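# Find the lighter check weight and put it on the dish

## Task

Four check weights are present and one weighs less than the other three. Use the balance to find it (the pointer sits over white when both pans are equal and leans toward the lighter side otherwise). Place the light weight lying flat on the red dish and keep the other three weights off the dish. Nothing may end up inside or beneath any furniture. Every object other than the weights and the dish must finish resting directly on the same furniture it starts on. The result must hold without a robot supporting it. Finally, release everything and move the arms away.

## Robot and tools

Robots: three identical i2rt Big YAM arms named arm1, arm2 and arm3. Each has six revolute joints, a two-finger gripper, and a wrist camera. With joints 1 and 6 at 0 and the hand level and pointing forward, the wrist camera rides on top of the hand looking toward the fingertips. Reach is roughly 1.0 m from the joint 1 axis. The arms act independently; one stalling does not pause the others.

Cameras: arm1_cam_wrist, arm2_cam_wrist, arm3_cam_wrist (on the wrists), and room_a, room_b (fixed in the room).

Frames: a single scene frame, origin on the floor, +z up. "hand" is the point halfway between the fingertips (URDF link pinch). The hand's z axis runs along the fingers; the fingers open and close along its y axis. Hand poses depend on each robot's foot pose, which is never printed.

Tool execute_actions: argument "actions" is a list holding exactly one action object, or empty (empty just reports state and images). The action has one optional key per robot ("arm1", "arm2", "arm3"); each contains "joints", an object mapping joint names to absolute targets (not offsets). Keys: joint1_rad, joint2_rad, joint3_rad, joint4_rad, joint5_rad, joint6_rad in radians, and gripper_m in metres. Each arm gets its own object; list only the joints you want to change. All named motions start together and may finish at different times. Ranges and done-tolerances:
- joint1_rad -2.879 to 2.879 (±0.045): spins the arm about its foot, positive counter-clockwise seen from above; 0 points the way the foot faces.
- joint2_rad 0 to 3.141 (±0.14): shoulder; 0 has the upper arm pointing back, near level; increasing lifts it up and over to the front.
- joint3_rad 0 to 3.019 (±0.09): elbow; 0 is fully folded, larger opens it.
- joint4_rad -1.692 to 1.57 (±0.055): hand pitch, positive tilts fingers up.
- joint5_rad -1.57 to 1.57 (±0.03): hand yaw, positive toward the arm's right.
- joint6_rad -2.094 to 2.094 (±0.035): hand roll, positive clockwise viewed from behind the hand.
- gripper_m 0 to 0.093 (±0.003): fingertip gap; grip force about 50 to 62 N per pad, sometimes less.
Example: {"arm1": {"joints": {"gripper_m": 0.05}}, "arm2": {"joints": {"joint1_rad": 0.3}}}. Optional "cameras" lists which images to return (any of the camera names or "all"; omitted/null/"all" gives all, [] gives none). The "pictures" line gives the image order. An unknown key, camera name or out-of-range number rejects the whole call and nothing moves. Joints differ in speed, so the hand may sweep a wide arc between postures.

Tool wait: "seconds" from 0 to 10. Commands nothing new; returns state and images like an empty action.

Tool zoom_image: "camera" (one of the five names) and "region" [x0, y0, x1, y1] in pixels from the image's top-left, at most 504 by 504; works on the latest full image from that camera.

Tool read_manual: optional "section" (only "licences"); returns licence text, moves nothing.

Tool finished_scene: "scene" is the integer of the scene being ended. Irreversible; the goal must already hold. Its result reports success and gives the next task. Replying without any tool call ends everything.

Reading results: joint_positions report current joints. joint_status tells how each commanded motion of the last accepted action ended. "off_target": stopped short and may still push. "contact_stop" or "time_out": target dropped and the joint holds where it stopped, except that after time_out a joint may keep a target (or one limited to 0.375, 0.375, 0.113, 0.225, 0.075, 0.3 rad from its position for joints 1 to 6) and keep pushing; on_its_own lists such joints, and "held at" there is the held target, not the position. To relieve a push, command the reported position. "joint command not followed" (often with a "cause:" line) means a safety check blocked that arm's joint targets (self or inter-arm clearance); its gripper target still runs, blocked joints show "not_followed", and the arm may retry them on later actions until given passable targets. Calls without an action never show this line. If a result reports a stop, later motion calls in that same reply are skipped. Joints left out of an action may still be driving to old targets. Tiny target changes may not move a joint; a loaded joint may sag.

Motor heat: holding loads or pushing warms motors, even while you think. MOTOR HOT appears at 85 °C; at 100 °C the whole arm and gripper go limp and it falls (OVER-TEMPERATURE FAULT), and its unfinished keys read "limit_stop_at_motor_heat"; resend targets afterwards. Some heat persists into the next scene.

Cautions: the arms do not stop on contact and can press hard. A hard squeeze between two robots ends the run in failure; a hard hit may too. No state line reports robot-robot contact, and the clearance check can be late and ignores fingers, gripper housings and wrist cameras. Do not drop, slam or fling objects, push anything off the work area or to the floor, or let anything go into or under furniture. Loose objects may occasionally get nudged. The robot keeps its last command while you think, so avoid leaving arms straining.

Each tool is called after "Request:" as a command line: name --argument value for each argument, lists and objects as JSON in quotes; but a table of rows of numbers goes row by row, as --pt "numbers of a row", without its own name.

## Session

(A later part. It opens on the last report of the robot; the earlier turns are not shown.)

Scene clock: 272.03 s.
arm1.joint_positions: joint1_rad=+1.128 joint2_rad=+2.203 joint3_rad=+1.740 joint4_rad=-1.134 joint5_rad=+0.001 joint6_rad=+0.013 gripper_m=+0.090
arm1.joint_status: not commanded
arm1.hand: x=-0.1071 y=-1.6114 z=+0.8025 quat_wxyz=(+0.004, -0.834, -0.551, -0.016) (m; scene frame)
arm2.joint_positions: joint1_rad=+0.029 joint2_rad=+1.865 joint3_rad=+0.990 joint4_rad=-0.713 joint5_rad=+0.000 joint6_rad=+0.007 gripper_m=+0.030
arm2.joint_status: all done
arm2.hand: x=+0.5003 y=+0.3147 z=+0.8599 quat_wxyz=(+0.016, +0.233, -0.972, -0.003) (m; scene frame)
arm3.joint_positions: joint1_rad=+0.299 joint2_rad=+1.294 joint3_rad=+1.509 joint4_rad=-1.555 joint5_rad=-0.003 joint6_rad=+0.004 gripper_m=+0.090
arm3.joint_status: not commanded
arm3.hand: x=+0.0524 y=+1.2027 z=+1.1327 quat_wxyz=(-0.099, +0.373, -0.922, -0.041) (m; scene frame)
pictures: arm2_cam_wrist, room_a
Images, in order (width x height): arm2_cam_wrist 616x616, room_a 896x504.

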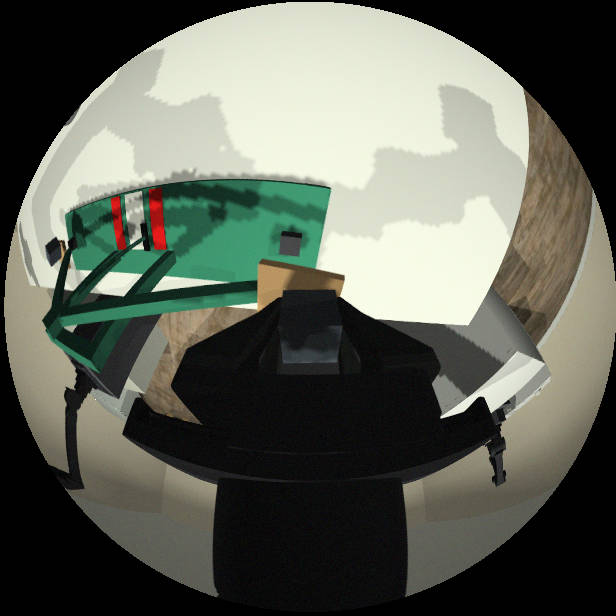

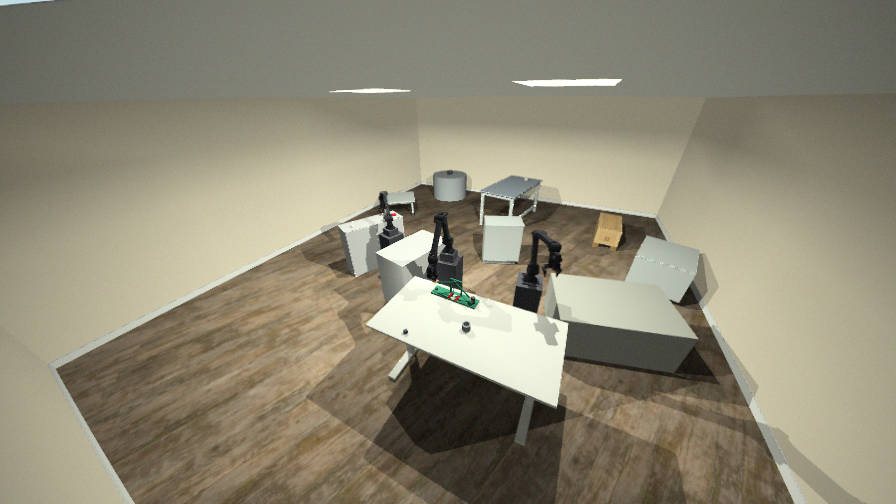

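Pointer on white: level. Release gently.

Request:
execute_actions --actions '[{"arm2":{"joints":{"gripper_m":0.05}}}]' --cameras '["arm2_cam_wrist"]'

Request:
wait --seconds 3

Request:
zoom_image --camera "room_a" --region '[380,230,520,330]'

Scene clock: 273.70 s.
arm1.joint_positions: joint1_rad=+1.128 joint2_rad=+2.203 joint3_rad=+1.740 joint4_rad=-1.134 joint5_rad=+0.001 joint6_rad=+0.013 gripper_m=+0.090
arm1.joint_status: not commanded
arm1.hand: x=-0.1071 y=-1.6114 z=+0.8025 quat_wxyz=(+0.004, -0.834, -0.551, -0.016) (m; scene frame)
arm2.joint_positions: joint1_rad=+0.028 joint2_rad=+1.865 joint3_rad=+0.993 joint4_rad=-0.712 joint5_rad=+0.001 joint6_rad=+0.007 gripper_m=+0.050
arm2.joint_status: all done
arm2.hand: x=+0.5021 y=+0.3149 z=+0.8604 quat_wxyz=(+0.014, +0.233, -0.972, -0.003) (m; scene frame)
arm3.joint_positions: joint1_rad=+0.299 joint2_rad=+1.294 joint3_rad=+1.509 joint4_rad=-1.555 joint5_rad=-0.003 joint6_rad=+0.004 gripper_m=+0.090
arm3.joint_status: not commanded
arm3.hand: x=+0.0524 y=+1.2027 z=+1.1327 quat_wxyz=(-0.099, +0.373, -0.922, -0.041) (m; scene frame)
pictures: arm2_cam_wrist
Images, in order (width x height): arm2_cam_wrist 616x616.

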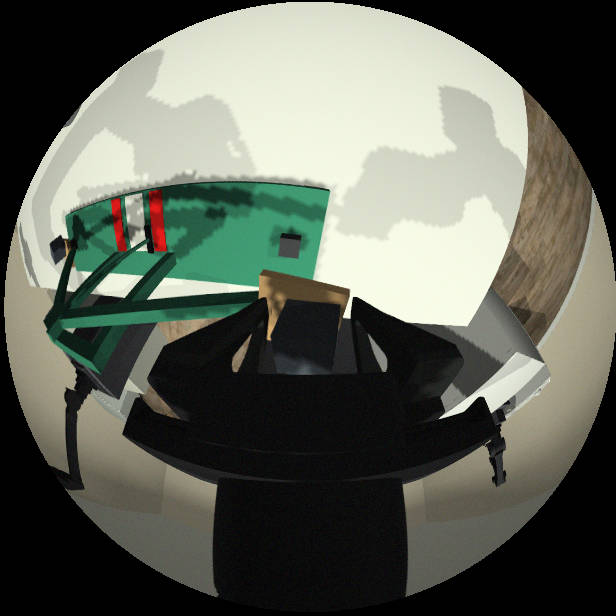

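Scene clock: 276.70 s.
arm1.joint_positions: joint1_rad=+1.128 joint2_rad=+2.203 joint3_rad=+1.740 joint4_rad=-1.134 joint5_rad=+0.001 joint6_rad=+0.013 gripper_m=+0.090
arm1.joint_status: not commanded
arm1.hand: x=-0.1071 y=-1.6114 z=+0.8025 quat_wxyz=(+0.004, -0.834, -0.551, -0.016) (m; scene frame)
arm2.joint_positions: joint1_rad=+0.028 joint2_rad=+1.865 joint3_rad=+0.993 joint4_rad=-0.712 joint5_rad=+0.001 joint6_rad=+0.007 gripper_m=+0.050
arm2.joint_status: all done
arm2.hand: x=+0.5021 y=+0.3149 z=+0.8604 quat_wxyz=(+0.014, +0.233, -0.972, -0.003) (m; scene frame)
arm3.joint_positions: joint1_rad=+0.299 joint2_rad=+1.294 joint3_rad=+1.509 joint4_rad=-1.555 joint5_rad=-0.003 joint6_rad=+0.004 gripper_m=+0.090
arm3.joint_status: not commanded
arm3.hand: x=+0.0524 y=+1.2027 z=+1.1327 quat_wxyz=(-0.099, +0.373, -0.922, -0.041) (m; scene frame)
wait: 3.00 s; at rest by 0.27 s
pictures: arm1_cam_wrist, arm2_cam_wrist, arm3_cam_wrist, room_a, room_b
Images, in order (width x height): arm1_cam_wrist 616x616, arm2_cam_wrist 616x616, arm3_cam_wrist 616x616, room_a 896x504, room_b 896x504.

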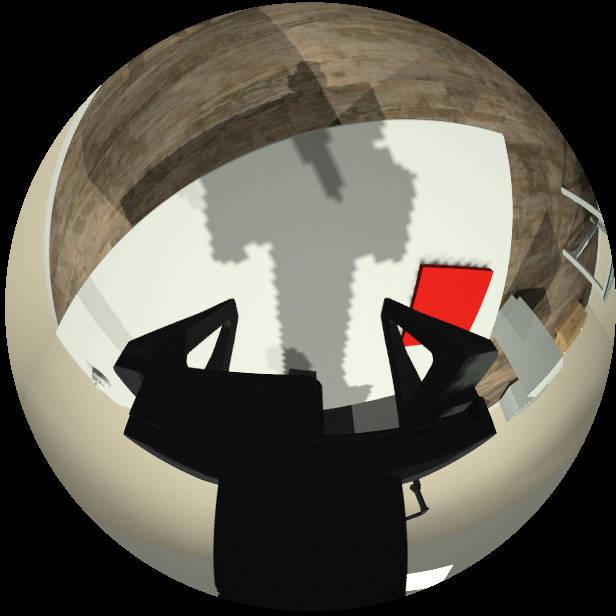

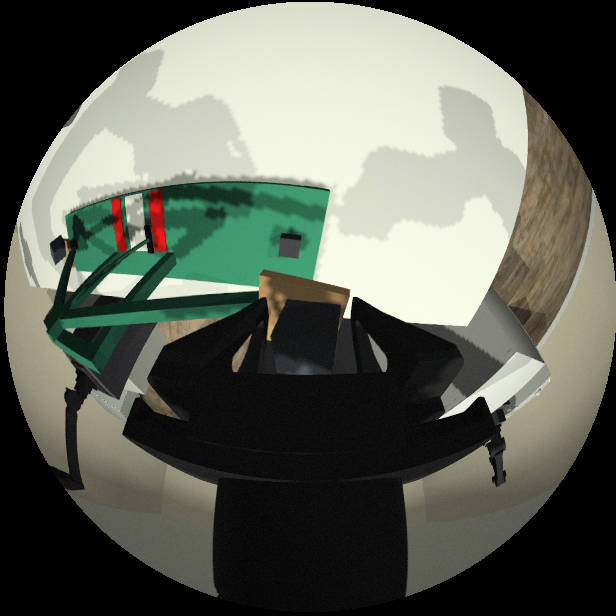

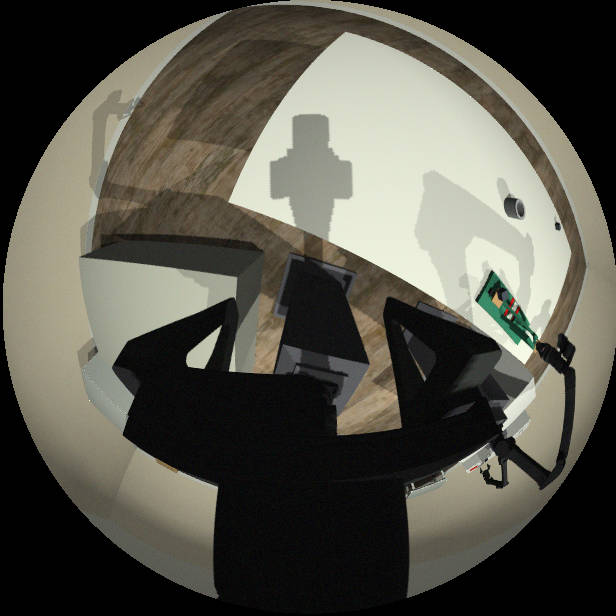

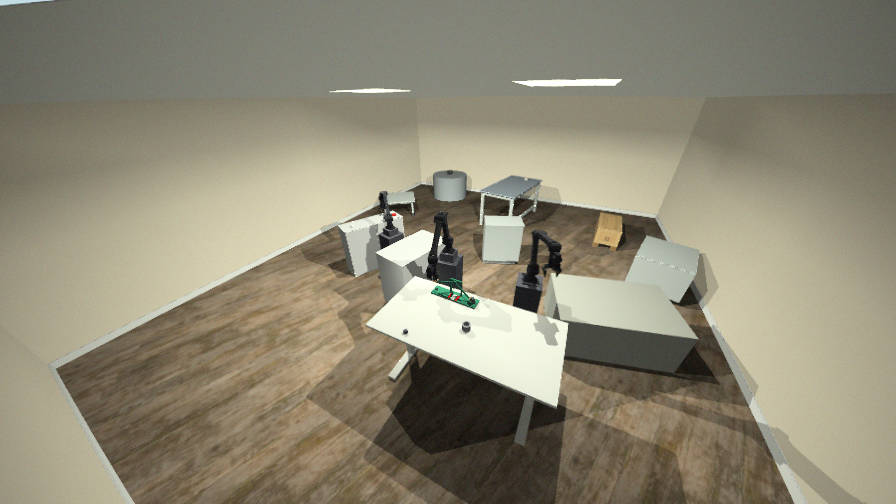

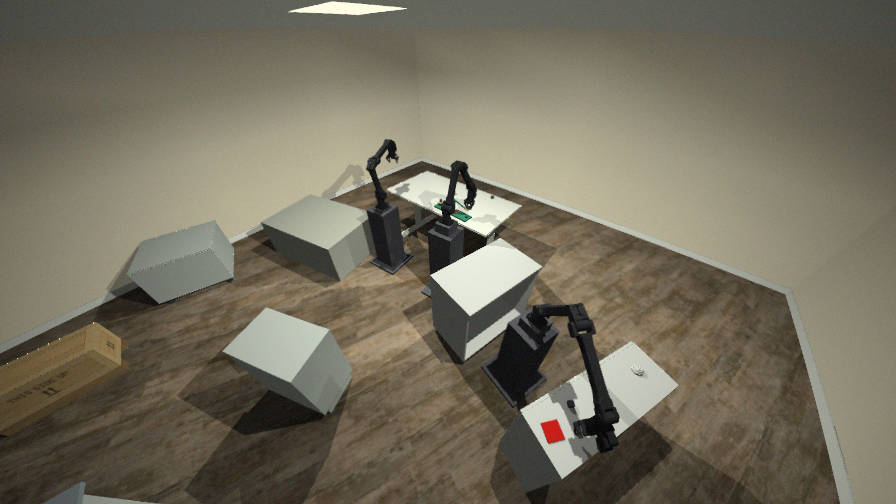

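Region (380, 230, 520, 330) of room_a's 896x504 image, scaled by 3.600, with more detail than that image has; it fills the top 360 rows of this view, and the rest is white.

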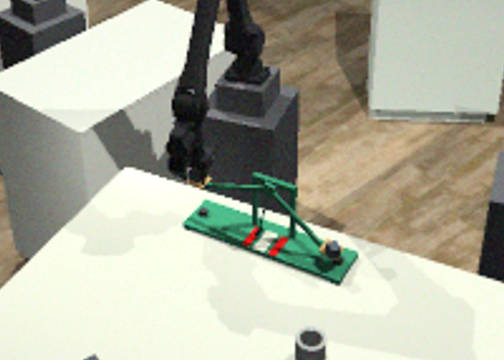

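Request:
execute_actions --actions '[{"arm2":{"joints":{"joint2_rad":1.72,"joint3_rad":0.97,"joint4_rad":-0.82,"gripper_m":0.09}}}]' --cameras '[]'

Request:
wait --seconds 3

Request:
zoom_image --camera "room_a" --region '[380,230,520,330]'

Scene clock: 282.37 s.
arm1.joint_positions: joint1_rad=+1.128 joint2_rad=+2.203 joint3_rad=+1.740 joint4_rad=-1.134 joint5_rad=+0.001 joint6_rad=+0.013 gripper_m=+0.090
arm1.joint_status: not commanded
arm1.hand: x=-0.1071 y=-1.6114 z=+0.8025 quat_wxyz=(+0.004, -0.834, -0.551, -0.016) (m; scene frame)
arm2.joint_positions: joint1_rad=+0.027 joint2_rad=+1.705 joint3_rad=+0.977 joint4_rad=-0.807 joint5_rad=+0.002 joint6_rad=+0.007 gripper_m=+0.090
arm2.joint_status: all done
arm2.hand: x=+0.4987 y=+0.3117 z=+0.9226 quat_wxyz=(-0.010, +0.232, -0.973, -0.008) (m; scene frame)
arm3.joint_positions: joint1_rad=+0.299 joint2_rad=+1.294 joint3_rad=+1.509 joint4_rad=-1.555 joint5_rad=-0.003 joint6_rad=+0.004 gripper_m=+0.090
arm3.joint_status: not commanded
arm3.hand: x=+0.0524 y=+1.2027 z=+1.1327 quat_wxyz=(-0.099, +0.373, -0.922, -0.041) (m; scene frame)
pictures: none
No camera images: the call's "cameras" was empty. Leave "cameras" out to get every camera's image.

Scene clock: 285.37 s.
arm1.joint_positions: joint1_rad=+1.128 joint2_rad=+2.203 joint3_rad=+1.740 joint4_rad=-1.134 joint5_rad=+0.001 joint6_rad=+0.013 gripper_m=+0.090
arm1.joint_status: not commanded
arm1.hand: x=-0.1071 y=-1.6114 z=+0.8025 quat_wxyz=(+0.004, -0.834, -0.551, -0.016) (m; scene frame)
arm2.joint_positions: joint1_rad=+0.027 joint2_rad=+1.705 joint3_rad=+0.977 joint4_rad=-0.807 joint5_rad=+0.002 joint6_rad=+0.007 gripper_m=+0.090
arm2.joint_status: all done
arm2.hand: x=+0.4987 y=+0.3117 z=+0.9226 quat_wxyz=(-0.010, +0.232, -0.973, -0.008) (m; scene frame)
arm3.joint_positions: joint1_rad=+0.299 joint2_rad=+1.294 joint3_rad=+1.509 joint4_rad=-1.555 joint5_rad=-0.003 joint6_rad=+0.004 gripper_m=+0.090
arm3.joint_status: not commanded
arm3.hand: x=+0.0524 y=+1.2027 z=+1.1327 quat_wxyz=(-0.099, +0.373, -0.922, -0.041) (m; scene frame)
wait: 3.00 s; at rest by 0.27 s
pictures: arm1_cam_wrist, arm2_cam_wrist, arm3_cam_wrist, room_a, room_b
Images, in order (width x height): arm1_cam_wrist 616x616, arm2_cam_wrist 616x616, arm3_cam_wrist 616x616, room_a 896x504, room_b 896x504.

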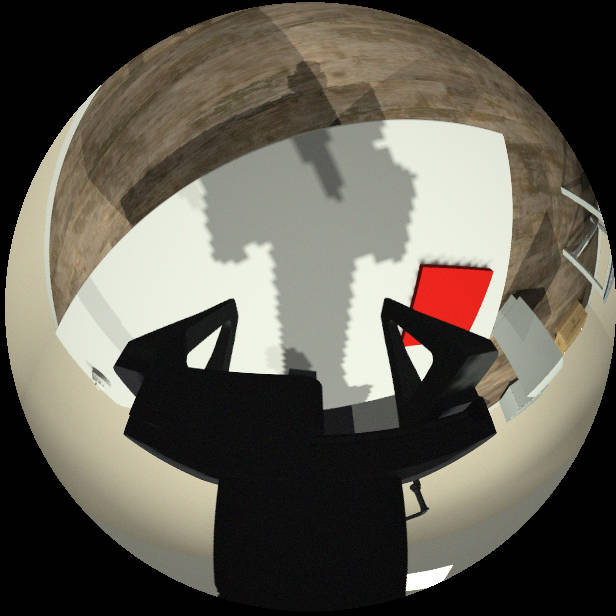

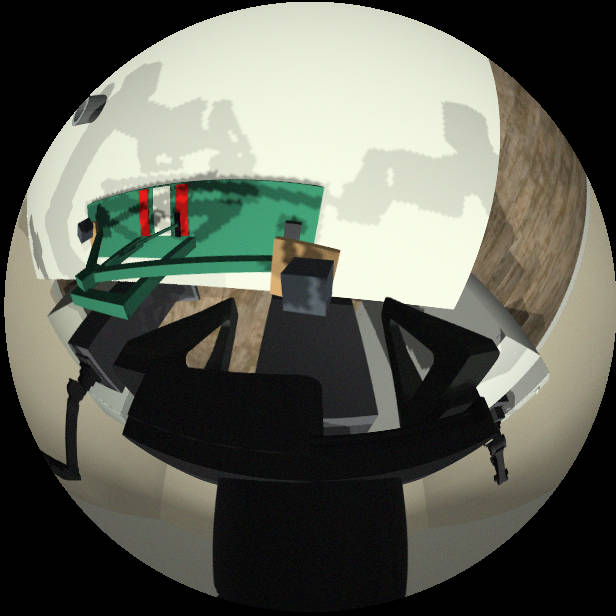

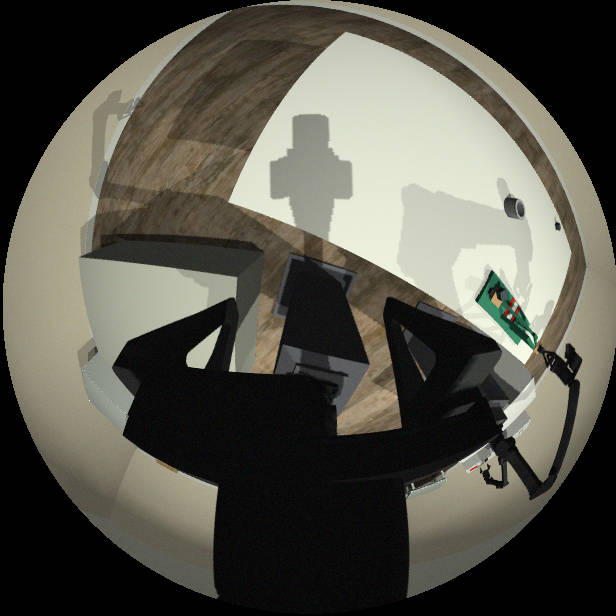

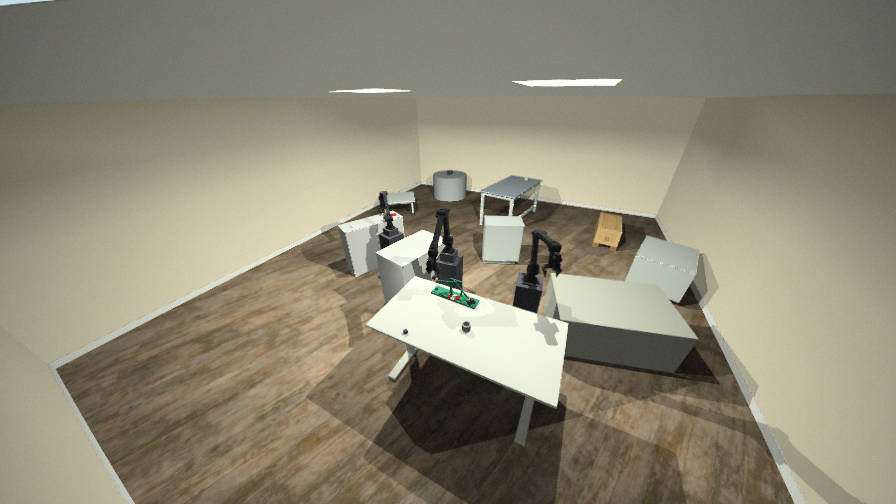

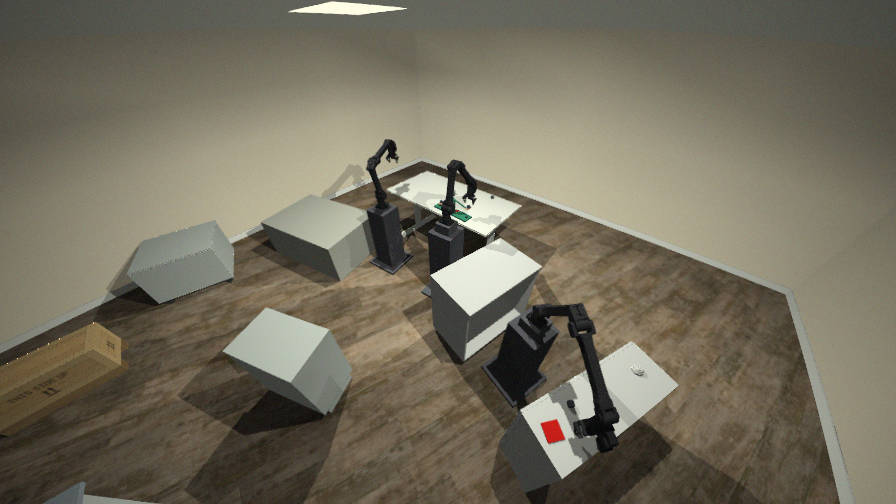

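Region (380, 230, 520, 330) of room_a's 896x504 image, scaled by 3.600, with more detail than that image has; it fills the top 360 rows of this view, and the rest is white.

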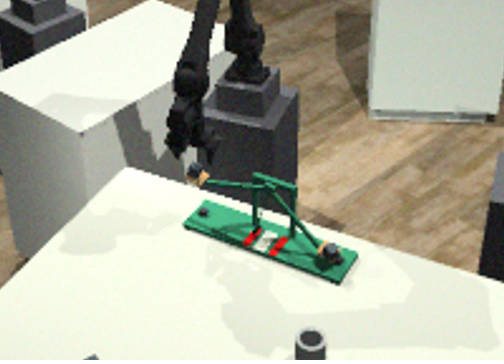

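Request:
execute_actions --actions '[{"arm2":{"joints":{"joint2_rad":1.84,"joint3_rad":1.03,"joint4_rad":-0.75}}}]' --cameras '["arm2_cam_wrist"]'

Request:
execute_actions --actions '[{"arm2":{"joints":{"gripper_m":0}}}]' --cameras '[]'

Scene clock: 288.07 s.
arm1.joint_positions: joint1_rad=+1.128 joint2_rad=+2.203 joint3_rad=+1.740 joint4_rad=-1.134 joint5_rad=+0.001 joint6_rad=+0.013 gripper_m=+0.090
arm1.joint_status: not commanded
arm1.hand: x=-0.1071 y=-1.6114 z=+0.8025 quat_wxyz=(+0.004, -0.834, -0.551, -0.016) (m; scene frame)
arm2.joint_positions: joint1_rad=+0.027 joint2_rad=+1.837 joint3_rad=+0.994 joint4_rad=-0.761 joint5_rad=+0.002 joint6_rad=+0.007 gripper_m=+0.090
arm2.joint_status: all done
arm2.hand: x=+0.4973 y=+0.3116 z=+0.8729 quat_wxyz=(+0.023, +0.232, -0.972, +0.000) (m; scene frame)
arm3.joint_positions: joint1_rad=+0.299 joint2_rad=+1.294 joint3_rad=+1.509 joint4_rad=-1.555 joint5_rad=-0.003 joint6_rad=+0.004 gripper_m=+0.090
arm3.joint_status: not commanded
arm3.hand: x=+0.0524 y=+1.2027 z=+1.1327 quat_wxyz=(-0.099, +0.373, -0.922, -0.041) (m; scene frame)
pictures: arm2_cam_wrist
Images, in order (width x height): arm2_cam_wrist 616x616.

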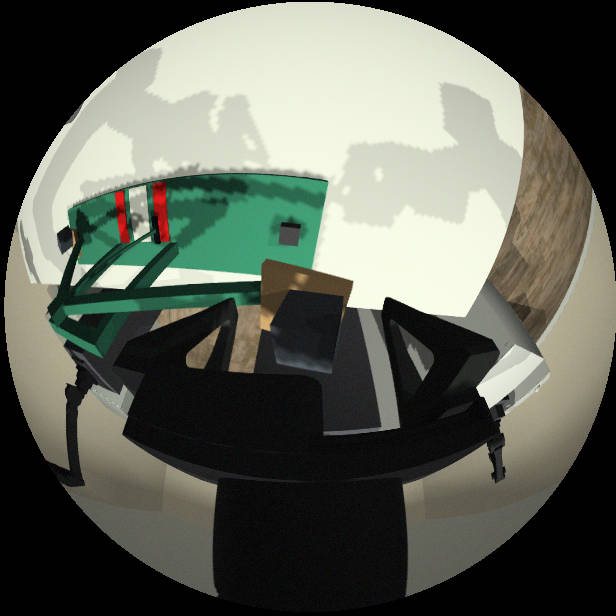

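Scene clock: 288.77 s.
arm1.joint_positions: joint1_rad=+1.128 joint2_rad=+2.203 joint3_rad=+1.740 joint4_rad=-1.134 joint5_rad=+0.001 joint6_rad=+0.013 gripper_m=+0.090
arm1.joint_status: not commanded
arm1.hand: x=-0.1071 y=-1.6114 z=+0.8025 quat_wxyz=(+0.004, -0.834, -0.551, -0.016) (m; scene frame)
arm2.joint_positions: joint1_rad=+0.016 joint2_rad=+1.837 joint3_rad=+0.994 joint4_rad=-0.761 joint5_rad=+0.004 joint6_rad=+0.006 gripper_m=+0.029
arm2.joint_status: gripper_m off_target (ended at +0.029, target +0.000)
arm2.hand: x=+0.4997 y=+0.3069 z=+0.8729 quat_wxyz=(+0.023, +0.227, -0.974, +0.001) (m; scene frame)
arm3.joint_positions: joint1_rad=+0.299 joint2_rad=+1.294 joint3_rad=+1.509 joint4_rad=-1.555 joint5_rad=-0.003 joint6_rad=+0.004 gripper_m=+0.090
arm3.joint_status: not commanded
arm3.hand: x=+0.0524 y=+1.2027 z=+1.1327 quat_wxyz=(-0.099, +0.373, -0.922, -0.041) (m; scene frame)
pictures: none
No camera images: the call's "cameras" was empty. Leave "cameras" out to get every camera's image.

Request:
execute_actions --actions '[{"arm2":{"joints":{"joint2_rad":1.7,"joint3_rad":1.5,"joint4_rad":-1.37}},"arm1":{"joints":{"joint2_rad":1.7,"joint3_rad":1.7,"joint4_rad":-1.57}}}]' --cameras '[]'

Request:
execute_actions --actions '[{"arm2":{"joints":{"joint1_rad":-1.43}}}]' --cameras '[]'

Request:
execute_actions --actions '[{"arm2":{"joints":{"joint2_rad":2.36,"joint3_rad":1.85,"joint4_rad":-1.06}}}]' --cameras '["arm2_cam_wrist","room_b"]'

Scene clock: 291.77 s.
arm1.joint_positions: joint1_rad=+1.128 joint2_rad=+1.679 joint3_rad=+1.688 joint4_rad=-1.559 joint5_rad=+0.001 joint6_rad=+0.013 gripper_m=+0.090
arm1.joint_status: all done
arm1.hand: x=-0.0661 y=-1.5018 z=+1.0810 quat_wxyz=(-0.010, -0.834, -0.551, +0.004) (m; scene frame)
arm2.joint_positions: joint1_rad=+0.016 joint2_rad=+1.684 joint3_rad=+1.460 joint4_rad=-1.357 joint5_rad=+0.003 joint6_rad=+0.006 gripper_m=+0.029
arm2.joint_status: all done
arm2.hand: x=+0.5649 y=+0.3366 z=+1.0932 quat_wxyz=(+0.012, +0.227, -0.974, -0.002) (m; scene frame)
arm3.joint_positions: joint1_rad=+0.299 joint2_rad=+1.294 joint3_rad=+1.509 joint4_rad=-1.555 joint5_rad=-0.003 joint6_rad=+0.004 gripper_m=+0.090
arm3.joint_status: not commanded
arm3.hand: x=+0.0524 y=+1.2027 z=+1.1327 quat_wxyz=(-0.099, +0.373, -0.922, -0.041) (m; scene frame)
pictures: none
No camera images: the call's "cameras" was empty. Leave "cameras" out to get every camera's image.

Scene clock: 293.53 s.
arm1.joint_positions: joint1_rad=+1.128 joint2_rad=+1.679 joint3_rad=+1.688 joint4_rad=-1.559 joint5_rad=+0.001 joint6_rad=+0.013 gripper_m=+0.090
arm1.joint_status: not commanded
arm1.hand: x=-0.0661 y=-1.5018 z=+1.0810 quat_wxyz=(-0.010, -0.834, -0.551, +0.004) (m; scene frame)
arm2.joint_positions: joint1_rad=-1.437 joint2_rad=+1.696 joint3_rad=+1.460 joint4_rad=-1.357 joint5_rad=+0.002 joint6_rad=+0.006 gripper_m=+0.029
arm2.joint_status: all done
arm2.hand: x=+0.3908 y=-0.3072 z=+1.0864 quat_wxyz=(+0.019, -0.477, -0.879, -0.004) (m; scene frame)
arm3.joint_positions: joint1_rad=+0.299 joint2_rad=+1.294 joint3_rad=+1.509 joint4_rad=-1.555 joint5_rad=-0.003 joint6_rad=+0.004 gripper_m=+0.090
arm3.joint_status: not commanded
arm3.hand: x=+0.0524 y=+1.2027 z=+1.1327 quat_wxyz=(-0.099, +0.373, -0.922, -0.041) (m; scene frame)
pictures: none
No camera images: the call's "cameras" was empty. Leave "cameras" out to get every camera's image.

Scene clock: 295.10 s.
arm1.joint_positions: joint1_rad=+1.128 joint2_rad=+1.679 joint3_rad=+1.688 joint4_rad=-1.559 joint5_rad=+0.001 joint6_rad=+0.013 gripper_m=+0.090
arm1.joint_status: not commanded
arm1.hand: x=-0.0661 y=-1.5018 z=+1.0810 quat_wxyz=(-0.010, -0.834, -0.551, +0.004) (m; scene frame)
arm2.joint_positions: joint1_rad=-1.437 joint2_rad=+2.369 joint3_rad=+1.818 joint4_rad=-1.064 joint5_rad=+0.001 joint6_rad=+0.006 gripper_m=+0.029
arm2.joint_status: all done
arm2.hand: x=+0.4710 y=-0.4328 z=+0.8223 quat_wxyz=(+0.028, -0.477, -0.878, -0.009) (m; scene frame)
arm3.joint_positions: joint1_rad=+0.299 joint2_rad=+1.294 joint3_rad=+1.509 joint4_rad=-1.555 joint5_rad=-0.003 joint6_rad=+0.004 gripper_m=+0.090
arm3.joint_status: not commanded
arm3.hand: x=+0.0524 y=+1.2027 z=+1.1327 quat_wxyz=(-0.099, +0.373, -0.922, -0.041) (m; scene frame)
pictures: arm2_cam_wrist, room_b
Images, in order (width x height): arm2_cam_wrist 616x616, room_b 896x504.

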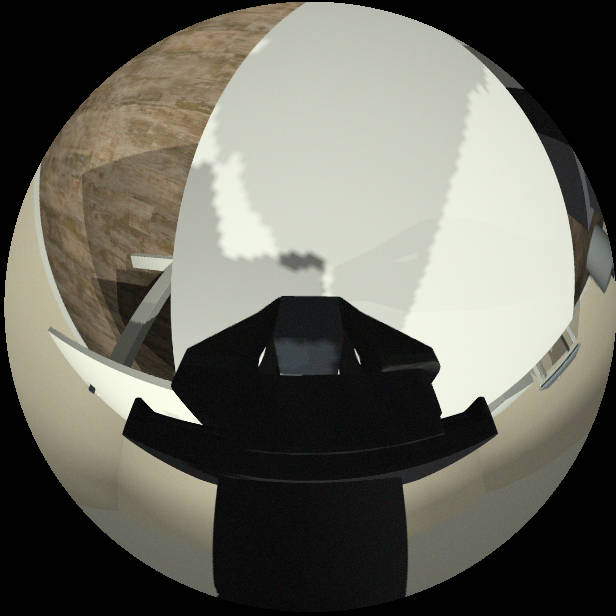

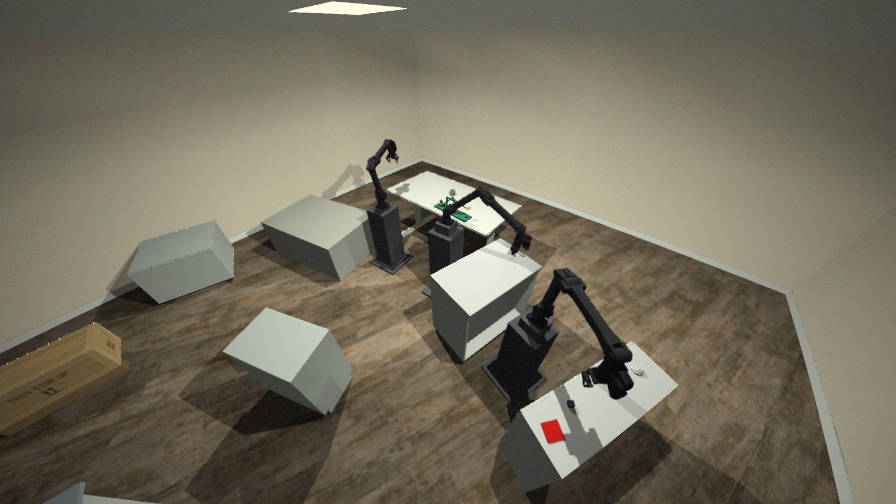

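Request:
execute_actions --actions '[{"arm2":{"joints":{"joint2_rad":2.44,"joint3_rad":1.84,"joint4_rad":-0.97}}}]' --cameras '[]'

Request:
execute_actions --actions '[{"arm2":{"joints":{"gripper_m":0.09}}}]' --cameras '["arm2_cam_wrist"]'

Scene clock: 297.17 s.
arm1.joint_positions: joint1_rad=+1.128 joint2_rad=+1.679 joint3_rad=+1.688 joint4_rad=-1.559 joint5_rad=+0.001 joint6_rad=+0.013 gripper_m=+0.090
arm1.joint_status: not commanded
arm1.hand: x=-0.0661 y=-1.5018 z=+1.0810 quat_wxyz=(-0.010, -0.834, -0.551, +0.004) (m; scene frame)
arm2.joint_positions: joint1_rad=-1.437 joint2_rad=+2.402 joint3_rad=+1.821 joint4_rad=-0.978 joint5_rad=+0.001 joint6_rad=+0.006 gripper_m=+0.029
arm2.joint_status: all done
arm2.hand: x=+0.4788 y=-0.4447 z=+0.8012 quat_wxyz=(+0.003, -0.477, -0.879, +0.004) (m; scene frame)
arm3.joint_positions: joint1_rad=+0.299 joint2_rad=+1.294 joint3_rad=+1.509 joint4_rad=-1.555 joint5_rad=-0.003 joint6_rad=+0.004 gripper_m=+0.090
arm3.joint_status: not commanded
arm3.hand: x=+0.0524 y=+1.2027 z=+1.1327 quat_wxyz=(-0.099, +0.373, -0.922, -0.041) (m; scene frame)
pictures: none
No camera images: the call's "cameras" was empty. Leave "cameras" out to get every camera's image.

Scene clock: 298.10 s.
arm1.joint_positions: joint1_rad=+1.128 joint2_rad=+1.679 joint3_rad=+1.688 joint4_rad=-1.559 joint5_rad=+0.001 joint6_rad=+0.013 gripper_m=+0.090
arm1.joint_status: not commanded
arm1.hand: x=-0.0661 y=-1.5018 z=+1.0810 quat_wxyz=(-0.010, -0.834, -0.551, +0.004) (m; scene frame)
arm2.joint_positions: joint1_rad=-1.438 joint2_rad=+2.402 joint3_rad=+1.821 joint4_rad=-0.976 joint5_rad=+0.004 joint6_rad=+0.007 gripper_m=+0.090
arm2.joint_status: all done
arm2.hand: x=+0.4777 y=-0.4460 z=+0.8015 quat_wxyz=(+0.003, -0.478, -0.878, +0.006) (m; scene frame)
arm3.joint_positions: joint1_rad=+0.299 joint2_rad=+1.294 joint3_rad=+1.509 joint4_rad=-1.555 joint5_rad=-0.003 joint6_rad=+0.004 gripper_m=+0.090
arm3.joint_status: not commanded
arm3.hand: x=+0.0524 y=+1.2027 z=+1.1327 quat_wxyz=(-0.099, +0.373, -0.922, -0.041) (m; scene frame)
pictures: arm2_cam_wrist
Images, in order (width x height): arm2_cam_wrist 616x616.

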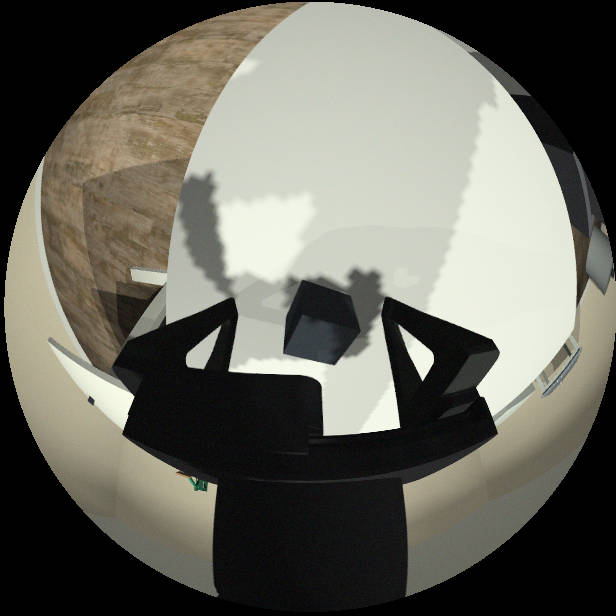

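Retreat arm2, bring arm1.

Request:
execute_actions --actions '[{"arm2":{"joints":{"joint2_rad":1.5,"joint3_rad":1.4,"joint4_rad":-1.4}}}]' --cameras '[]'

Request:
execute_actions --actions '[{"arm2":{"joints":{"joint1_rad":-0.3}},"arm1":{"joints":{"joint1_rad":-2.13}}}]' --cameras '[]'

Request:
execute_actions --actions '[{"arm1":{"joints":{"joint2_rad":2.25,"joint3_rad":1.92,"joint4_rad":-1.24}}}]' --cameras '["arm1_cam_wrist"]'

Scene clock: 301.77 s.
arm1.joint_positions: joint1_rad=+1.128 joint2_rad=+1.679 joint3_rad=+1.688 joint4_rad=-1.559 joint5_rad=+0.001 joint6_rad=+0.013 gripper_m=+0.090
arm1.joint_status: not commanded
arm1.hand: x=-0.0661 y=-1.5018 z=+1.0810 quat_wxyz=(-0.010, -0.834, -0.551, +0.004) (m; scene frame)
arm2.joint_positions: joint1_rad=-1.438 joint2_rad=+1.482 joint3_rad=+1.415 joint4_rad=-1.388 joint5_rad=+0.003 joint6_rad=+0.007 gripper_m=+0.090
arm2.joint_status: all done
arm2.hand: x=+0.3713 y=-0.2772 z=+1.1681 quat_wxyz=(-0.042, -0.477, -0.877, +0.029) (m; scene frame)
arm3.joint_positions: joint1_rad=+0.299 joint2_rad=+1.294 joint3_rad=+1.509 joint4_rad=-1.555 joint5_rad=-0.003 joint6_rad=+0.004 gripper_m=+0.090
arm3.joint_status: not commanded
arm3.hand: x=+0.0524 y=+1.2027 z=+1.1327 quat_wxyz=(-0.099, +0.373, -0.922, -0.041) (m; scene frame)
pictures: none
No camera images: the call's "cameras" was empty. Leave "cameras" out to get every camera's image.

Scene clock: 304.47 s.
arm1.joint_positions: joint1_rad=-2.139 joint2_rad=+1.685 joint3_rad=+1.688 joint4_rad=-1.559 joint5_rad=+0.000 joint6_rad=+0.013 gripper_m=+0.090
arm1.joint_status: all done
arm1.hand: x=+0.3875 y=-0.5732 z=+1.0830 quat_wxyz=(+0.012, -0.498, +0.867, +0.000) (m; scene frame)
arm2.joint_positions: joint1_rad=-0.296 joint2_rad=+1.491 joint3_rad=+1.415 joint4_rad=-1.388 joint5_rad=-0.001 joint6_rad=+0.006 gripper_m=+0.090
arm2.joint_status: all done
arm2.hand: x=+0.5778 y=+0.1828 z=+1.1638 quat_wxyz=(-0.045, +0.073, -0.996, -0.008) (m; scene frame)
arm3.joint_positions: joint1_rad=+0.299 joint2_rad=+1.294 joint3_rad=+1.509 joint4_rad=-1.555 joint5_rad=-0.003 joint6_rad=+0.004 gripper_m=+0.090
arm3.joint_status: not commanded
arm3.hand: x=+0.0524 y=+1.2027 z=+1.1327 quat_wxyz=(-0.099, +0.373, -0.922, -0.041) (m; scene frame)
pictures: none
No camera images: the call's "cameras" was empty. Leave "cameras" out to get every camera's image.

Scene clock: 305.87 s.
arm1.joint_positions: joint1_rad=-2.139 joint2_rad=+2.267 joint3_rad=+1.901 joint4_rad=-1.252 joint5_rad=+0.000 joint6_rad=+0.013 gripper_m=+0.090
arm1.joint_status: all done
arm1.hand: x=+0.4621 y=-0.4486 z=+0.8248 quat_wxyz=(-0.014, -0.498, +0.867, -0.016) (m; scene frame)
arm2.joint_positions: joint1_rad=-0.296 joint2_rad=+1.491 joint3_rad=+1.415 joint4_rad=-1.388 joint5_rad=-0.001 joint6_rad=+0.006 gripper_m=+0.090
arm2.joint_status: not commanded
arm2.hand: x=+0.5778 y=+0.1828 z=+1.1638 quat_wxyz=(-0.045, +0.073, -0.996, -0.008) (m; scene frame)
arm3.joint_positions: joint1_rad=+0.299 joint2_rad=+1.294 joint3_rad=+1.509 joint4_rad=-1.555 joint5_rad=-0.003 joint6_rad=+0.004 gripper_m=+0.090
arm3.joint_status: not commanded
arm3.hand: x=+0.0524 y=+1.2027 z=+1.1327 quat_wxyz=(-0.099, +0.373, -0.922, -0.041) (m; scene frame)
pictures: arm1_cam_wrist
Images, in order (width x height): arm1_cam_wrist 616x616.

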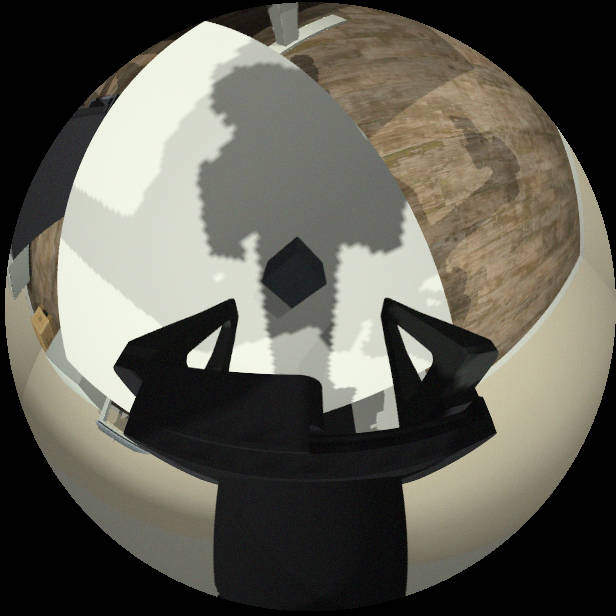

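Request:
execute_actions --actions '[{"arm1":{"joints":{"joint1_rad":-2.11,"joint6_rad":0.75}}}]' --cameras '[]'

Request:
execute_actions --actions '[{"arm1":{"joints":{"joint2_rad":2.34,"joint3_rad":1.90,"joint4_rad":-1.14}}}]' --cameras '["arm1_cam_wrist"]'

Scene clock: 308.73 s.
arm1.joint_positions: joint1_rad=-2.113 joint2_rad=+2.267 joint3_rad=+1.901 joint4_rad=-1.252 joint5_rad=+0.000 joint6_rad=+0.734 gripper_m=+0.090
arm1.joint_status: all done
arm1.hand: x=+0.4470 y=-0.4403 z=+0.8246 quat_wxyz=(-0.008, -0.172, +0.985, -0.021) (m; scene frame)
arm2.joint_positions: joint1_rad=-0.296 joint2_rad=+1.491 joint3_rad=+1.415 joint4_rad=-1.388 joint5_rad=-0.001 joint6_rad=+0.006 gripper_m=+0.090
arm2.joint_status: not commanded
arm2.hand: x=+0.5778 y=+0.1828 z=+1.1638 quat_wxyz=(-0.045, +0.073, -0.996, -0.008) (m; scene frame)
arm3.joint_positions: joint1_rad=+0.299 joint2_rad=+1.294 joint3_rad=+1.509 joint4_rad=-1.555 joint5_rad=-0.003 joint6_rad=+0.004 gripper_m=+0.090
arm3.joint_status: not commanded
arm3.hand: x=+0.0524 y=+1.2027 z=+1.1327 quat_wxyz=(-0.099, +0.373, -0.922, -0.041) (m; scene frame)
pictures: none
No camera images: the call's "cameras" was empty. Leave "cameras" out to get every camera's image.

Scene clock: 309.63 s.
arm1.joint_positions: joint1_rad=-2.113 joint2_rad=+2.301 joint3_rad=+1.901 joint4_rad=-1.155 joint5_rad=+0.000 joint6_rad=+0.734 gripper_m=+0.090
arm1.joint_status: all done
arm1.hand: x=+0.4562 y=-0.4238 z=+0.8018 quat_wxyz=(+0.012, -0.172, +0.985, +0.004) (m; scene frame)
arm2.joint_positions: joint1_rad=-0.296 joint2_rad=+1.491 joint3_rad=+1.415 joint4_rad=-1.388 joint5_rad=-0.001 joint6_rad=+0.006 gripper_m=+0.090
arm2.joint_status: not commanded
arm2.hand: x=+0.5778 y=+0.1828 z=+1.1638 quat_wxyz=(-0.045, +0.073, -0.996, -0.008) (m; scene frame)
arm3.joint_positions: joint1_rad=+0.299 joint2_rad=+1.294 joint3_rad=+1.509 joint4_rad=-1.555 joint5_rad=-0.003 joint6_rad=+0.004 gripper_m=+0.090
arm3.joint_status: not commanded
arm3.hand: x=+0.0524 y=+1.2027 z=+1.1327 quat_wxyz=(-0.099, +0.373, -0.922, -0.041) (m; scene frame)
pictures: arm1_cam_wrist
Images, in order (width x height): arm1_cam_wrist 616x616.

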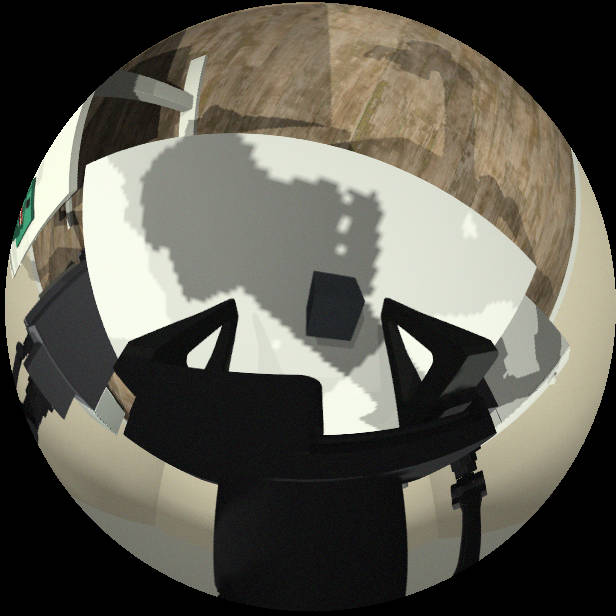

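Request:
execute_actions --actions '[{"arm1":{"joints":{"joint2_rad":2.40,"joint3_rad":1.93,"joint4_rad":-1.1}}}]' --cameras '["arm1_cam_wrist"]'

Request:
execute_actions --actions '[{"arm1":{"joints":{"gripper_m":0}}}]' --cameras '[]'

Scene clock: 311.60 s.
arm1.joint_positions: joint1_rad=-2.113 joint2_rad=+2.341 joint3_rad=+1.908 joint4_rad=-1.110 joint5_rad=+0.000 joint6_rad=+0.737 gripper_m=+0.090
arm1.joint_status: all done
arm1.hand: x=+0.4601 y=-0.4174 z=+0.7785 quat_wxyz=(+0.015, -0.171, +0.985, +0.009) (m; scene frame)
arm2.joint_positions: joint1_rad=-0.296 joint2_rad=+1.491 joint3_rad=+1.415 joint4_rad=-1.388 joint5_rad=-0.001 joint6_rad=+0.006 gripper_m=+0.090
arm2.joint_status: not commanded
arm2.hand: x=+0.5778 y=+0.1828 z=+1.1638 quat_wxyz=(-0.045, +0.073, -0.996, -0.008) (m; scene frame)
arm3.joint_positions: joint1_rad=+0.299 joint2_rad=+1.294 joint3_rad=+1.509 joint4_rad=-1.555 joint5_rad=-0.003 joint6_rad=+0.004 gripper_m=+0.090
arm3.joint_status: not commanded
arm3.hand: x=+0.0524 y=+1.2027 z=+1.1327 quat_wxyz=(-0.099, +0.373, -0.922, -0.041) (m; scene frame)
pictures: arm1_cam_wrist
Images, in order (width x height): arm1_cam_wrist 616x616.

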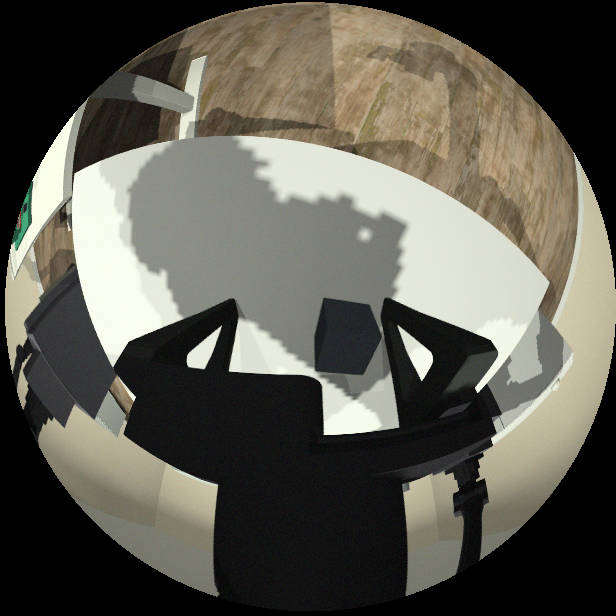

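Scene clock: 312.30 s.
arm1.joint_positions: joint1_rad=-2.114 joint2_rad=+2.341 joint3_rad=+1.908 joint4_rad=-1.110 joint5_rad=+0.003 joint6_rad=+0.738 gripper_m=+0.028
arm1.joint_status: gripper_m off_target (ended at +0.028, target +0.000)
arm1.hand: x=+0.4608 y=-0.4177 z=+0.7785 quat_wxyz=(+0.017, -0.170, +0.985, +0.009) (m; scene frame)
arm2.joint_positions: joint1_rad=-0.296 joint2_rad=+1.491 joint3_rad=+1.415 joint4_rad=-1.388 joint5_rad=-0.001 joint6_rad=+0.006 gripper_m=+0.090
arm2.joint_status: not commanded
arm2.hand: x=+0.5778 y=+0.1828 z=+1.1638 quat_wxyz=(-0.045, +0.073, -0.996, -0.008) (m; scene frame)
arm3.joint_positions: joint1_rad=+0.299 joint2_rad=+1.294 joint3_rad=+1.509 joint4_rad=-1.555 joint5_rad=-0.003 joint6_rad=+0.004 gripper_m=+0.090
arm3.joint_status: not commanded
arm3.hand: x=+0.0524 y=+1.2027 z=+1.1327 quat_wxyz=(-0.099, +0.373, -0.922, -0.041) (m; scene frame)
pictures: none
No camera images: the call's "cameras" was empty. Leave "cameras" out to get every camera's image.

Request:
execute_actions --actions '[{"arm1":{"joints":{"joint2_rad":1.75,"joint3_rad":1.7,"joint4_rad":-1.52,"joint6_rad":0}}}]' --cameras '[]'

Request:
execute_actions --actions '[{"arm1":{"joints":{"joint1_rad":0.93}}}]' --cameras '[]'

Request:
execute_actions --actions '[{"arm1":{"joints":{"joint2_rad":2.17,"joint3_rad":1.76,"joint4_rad":-1.16}}}]' --cameras '["arm1_cam_wrist","room_b"]'

Scene clock: 316.47 s.
arm1.joint_positions: joint1_rad=-2.114 joint2_rad=+1.733 joint3_rad=+1.688 joint4_rad=-1.509 joint5_rad=+0.002 joint6_rad=+0.017 gripper_m=+0.028
arm1.joint_status: all done
arm1.hand: x=+0.3851 y=-0.5515 z=+1.0586 quat_wxyz=(+0.013, -0.507, +0.862, -0.001) (m; scene frame)
arm2.joint_positions: joint1_rad=-0.296 joint2_rad=+1.491 joint3_rad=+1.415 joint4_rad=-1.388 joint5_rad=-0.001 joint6_rad=+0.006 gripper_m=+0.090
arm2.joint_status: not commanded
arm2.hand: x=+0.5778 y=+0.1828 z=+1.1638 quat_wxyz=(-0.045, +0.073, -0.996, -0.008) (m; scene frame)
arm3.joint_positions: joint1_rad=+0.299 joint2_rad=+1.294 joint3_rad=+1.509 joint4_rad=-1.555 joint5_rad=-0.003 joint6_rad=+0.004 gripper_m=+0.090
arm3.joint_status: not commanded
arm3.hand: x=+0.0524 y=+1.2027 z=+1.1327 quat_wxyz=(-0.099, +0.373, -0.922, -0.041) (m; scene frame)
pictures: none
No camera images: the call's "cameras" was empty. Leave "cameras" out to get every camera's image.

Scene clock: 319.10 s.
arm1.joint_positions: joint1_rad=+0.939 joint2_rad=+1.739 joint3_rad=+1.688 joint4_rad=-1.509 joint5_rad=-0.002 joint6_rad=+0.015 gripper_m=+0.028
arm1.joint_status: all done
arm1.hand: x=-0.1620 y=-1.4723 z=+1.0496 quat_wxyz=(-0.007, -0.883, -0.469, -0.001) (m; scene frame)
arm2.joint_positions: joint1_rad=-0.296 joint2_rad=+1.491 joint3_rad=+1.415 joint4_rad=-1.388 joint5_rad=-0.001 joint6_rad=+0.006 gripper_m=+0.090
arm2.joint_status: not commanded
arm2.hand: x=+0.5778 y=+0.1828 z=+1.1638 quat_wxyz=(-0.045, +0.073, -0.996, -0.008) (m; scene frame)
arm3.joint_positions: joint1_rad=+0.299 joint2_rad=+1.294 joint3_rad=+1.509 joint4_rad=-1.555 joint5_rad=-0.003 joint6_rad=+0.004 gripper_m=+0.090
arm3.joint_status: not commanded
arm3.hand: x=+0.0524 y=+1.2027 z=+1.1327 quat_wxyz=(-0.099, +0.373, -0.922, -0.041) (m; scene frame)
pictures: none
No camera images: the call's "cameras" was empty. Leave "cameras" out to get every camera's image.

Scene clock: 320.37 s.
arm1.joint_positions: joint1_rad=+0.939 joint2_rad=+2.194 joint3_rad=+1.738 joint4_rad=-1.172 joint5_rad=-0.002 joint6_rad=+0.015 gripper_m=+0.028
arm1.joint_status: all done
arm1.hand: x=-0.2082 y=-1.5485 z=+0.8064 quat_wxyz=(+0.009, -0.883, -0.469, -0.031) (m; scene frame)
arm2.joint_positions: joint1_rad=-0.296 joint2_rad=+1.491 joint3_rad=+1.415 joint4_rad=-1.388 joint5_rad=-0.001 joint6_rad=+0.006 gripper_m=+0.090
arm2.joint_status: not commanded
arm2.hand: x=+0.5778 y=+0.1828 z=+1.1638 quat_wxyz=(-0.045, +0.073, -0.996, -0.008) (m; scene frame)
arm3.joint_positions: joint1_rad=+0.299 joint2_rad=+1.294 joint3_rad=+1.509 joint4_rad=-1.555 joint5_rad=-0.003 joint6_rad=+0.004 gripper_m=+0.090
arm3.joint_status: not commanded
arm3.hand: x=+0.0524 y=+1.2027 z=+1.1327 quat_wxyz=(-0.099, +0.373, -0.922, -0.041) (m; scene frame)
pictures: arm1_cam_wrist, room_b
Images, in order (width x height): arm1_cam_wrist 616x616, room_b 896x504.

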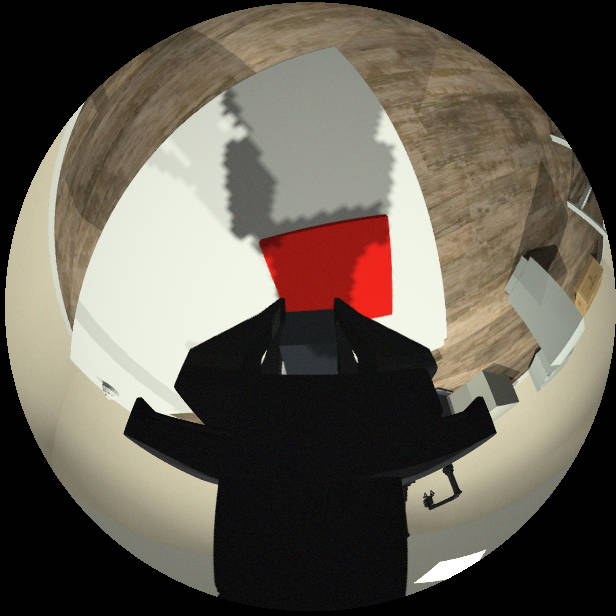

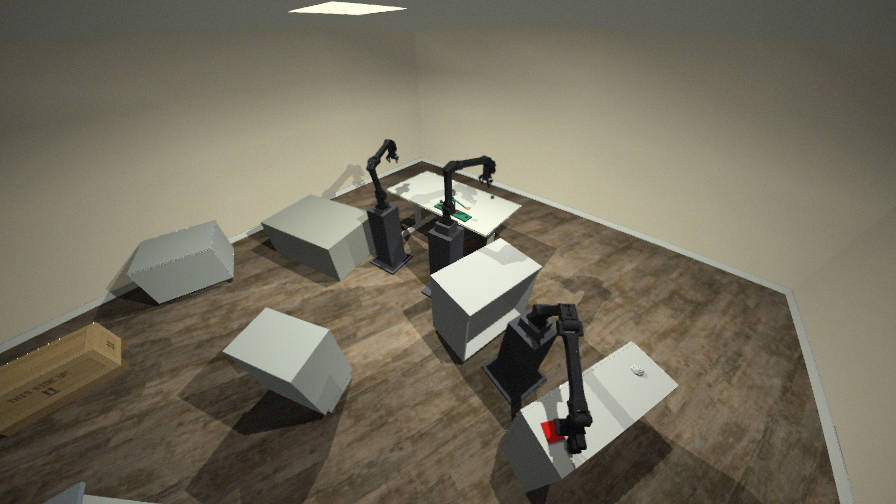

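Move outward ~3 cm and slightly right.

Request:
execute_actions --actions '[{"arm1":{"joints":{"joint1_rad":0.9,"joint2_rad":2.27,"joint3_rad":1.88,"joint4_rad":-1.19}}}]' --cameras '["arm1_cam_wrist"]'

Scene clock: 321.87 s.
arm1.joint_positions: joint1_rad=+0.899 joint2_rad=+2.230 joint3_rad=+1.830 joint4_rad=-1.180 joint5_rad=-0.002 joint6_rad=+0.015 gripper_m=+0.028
arm1.joint_status: all done
arm1.hand: x=-0.2464 y=-1.5590 z=+0.8149 quat_wxyz=(-0.003, -0.892, -0.452, -0.010) (m; scene frame)
arm2.joint_positions: joint1_rad=-0.296 joint2_rad=+1.491 joint3_rad=+1.415 joint4_rad=-1.388 joint5_rad=-0.001 joint6_rad=+0.006 gripper_m=+0.090
arm2.joint_status: not commanded
arm2.hand: x=+0.5778 y=+0.1828 z=+1.1638 quat_wxyz=(-0.045, +0.073, -0.996, -0.008) (m; scene frame)
arm3.joint_positions: joint1_rad=+0.299 joint2_rad=+1.294 joint3_rad=+1.509 joint4_rad=-1.555 joint5_rad=-0.003 joint6_rad=+0.004 gripper_m=+0.090
arm3.joint_status: not commanded
arm3.hand: x=+0.0524 y=+1.2027 z=+1.1327 quat_wxyz=(-0.099, +0.373, -0.922, -0.041) (m; scene frame)
pictures: arm1_cam_wrist
Images, in order (width x height): arm1_cam_wrist 616x616.

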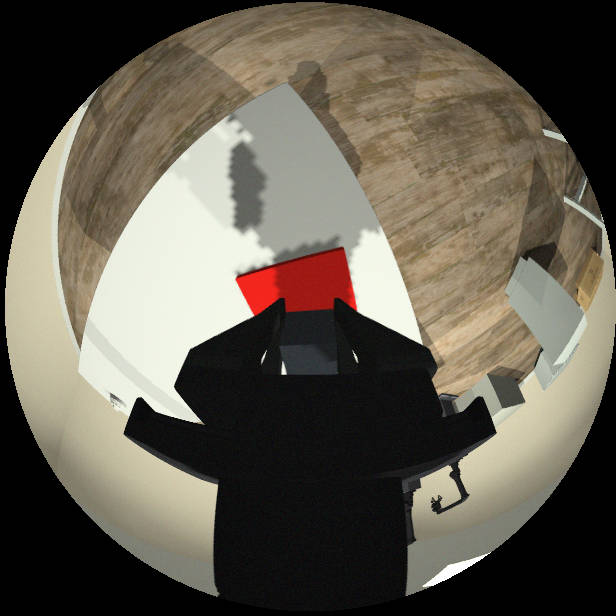

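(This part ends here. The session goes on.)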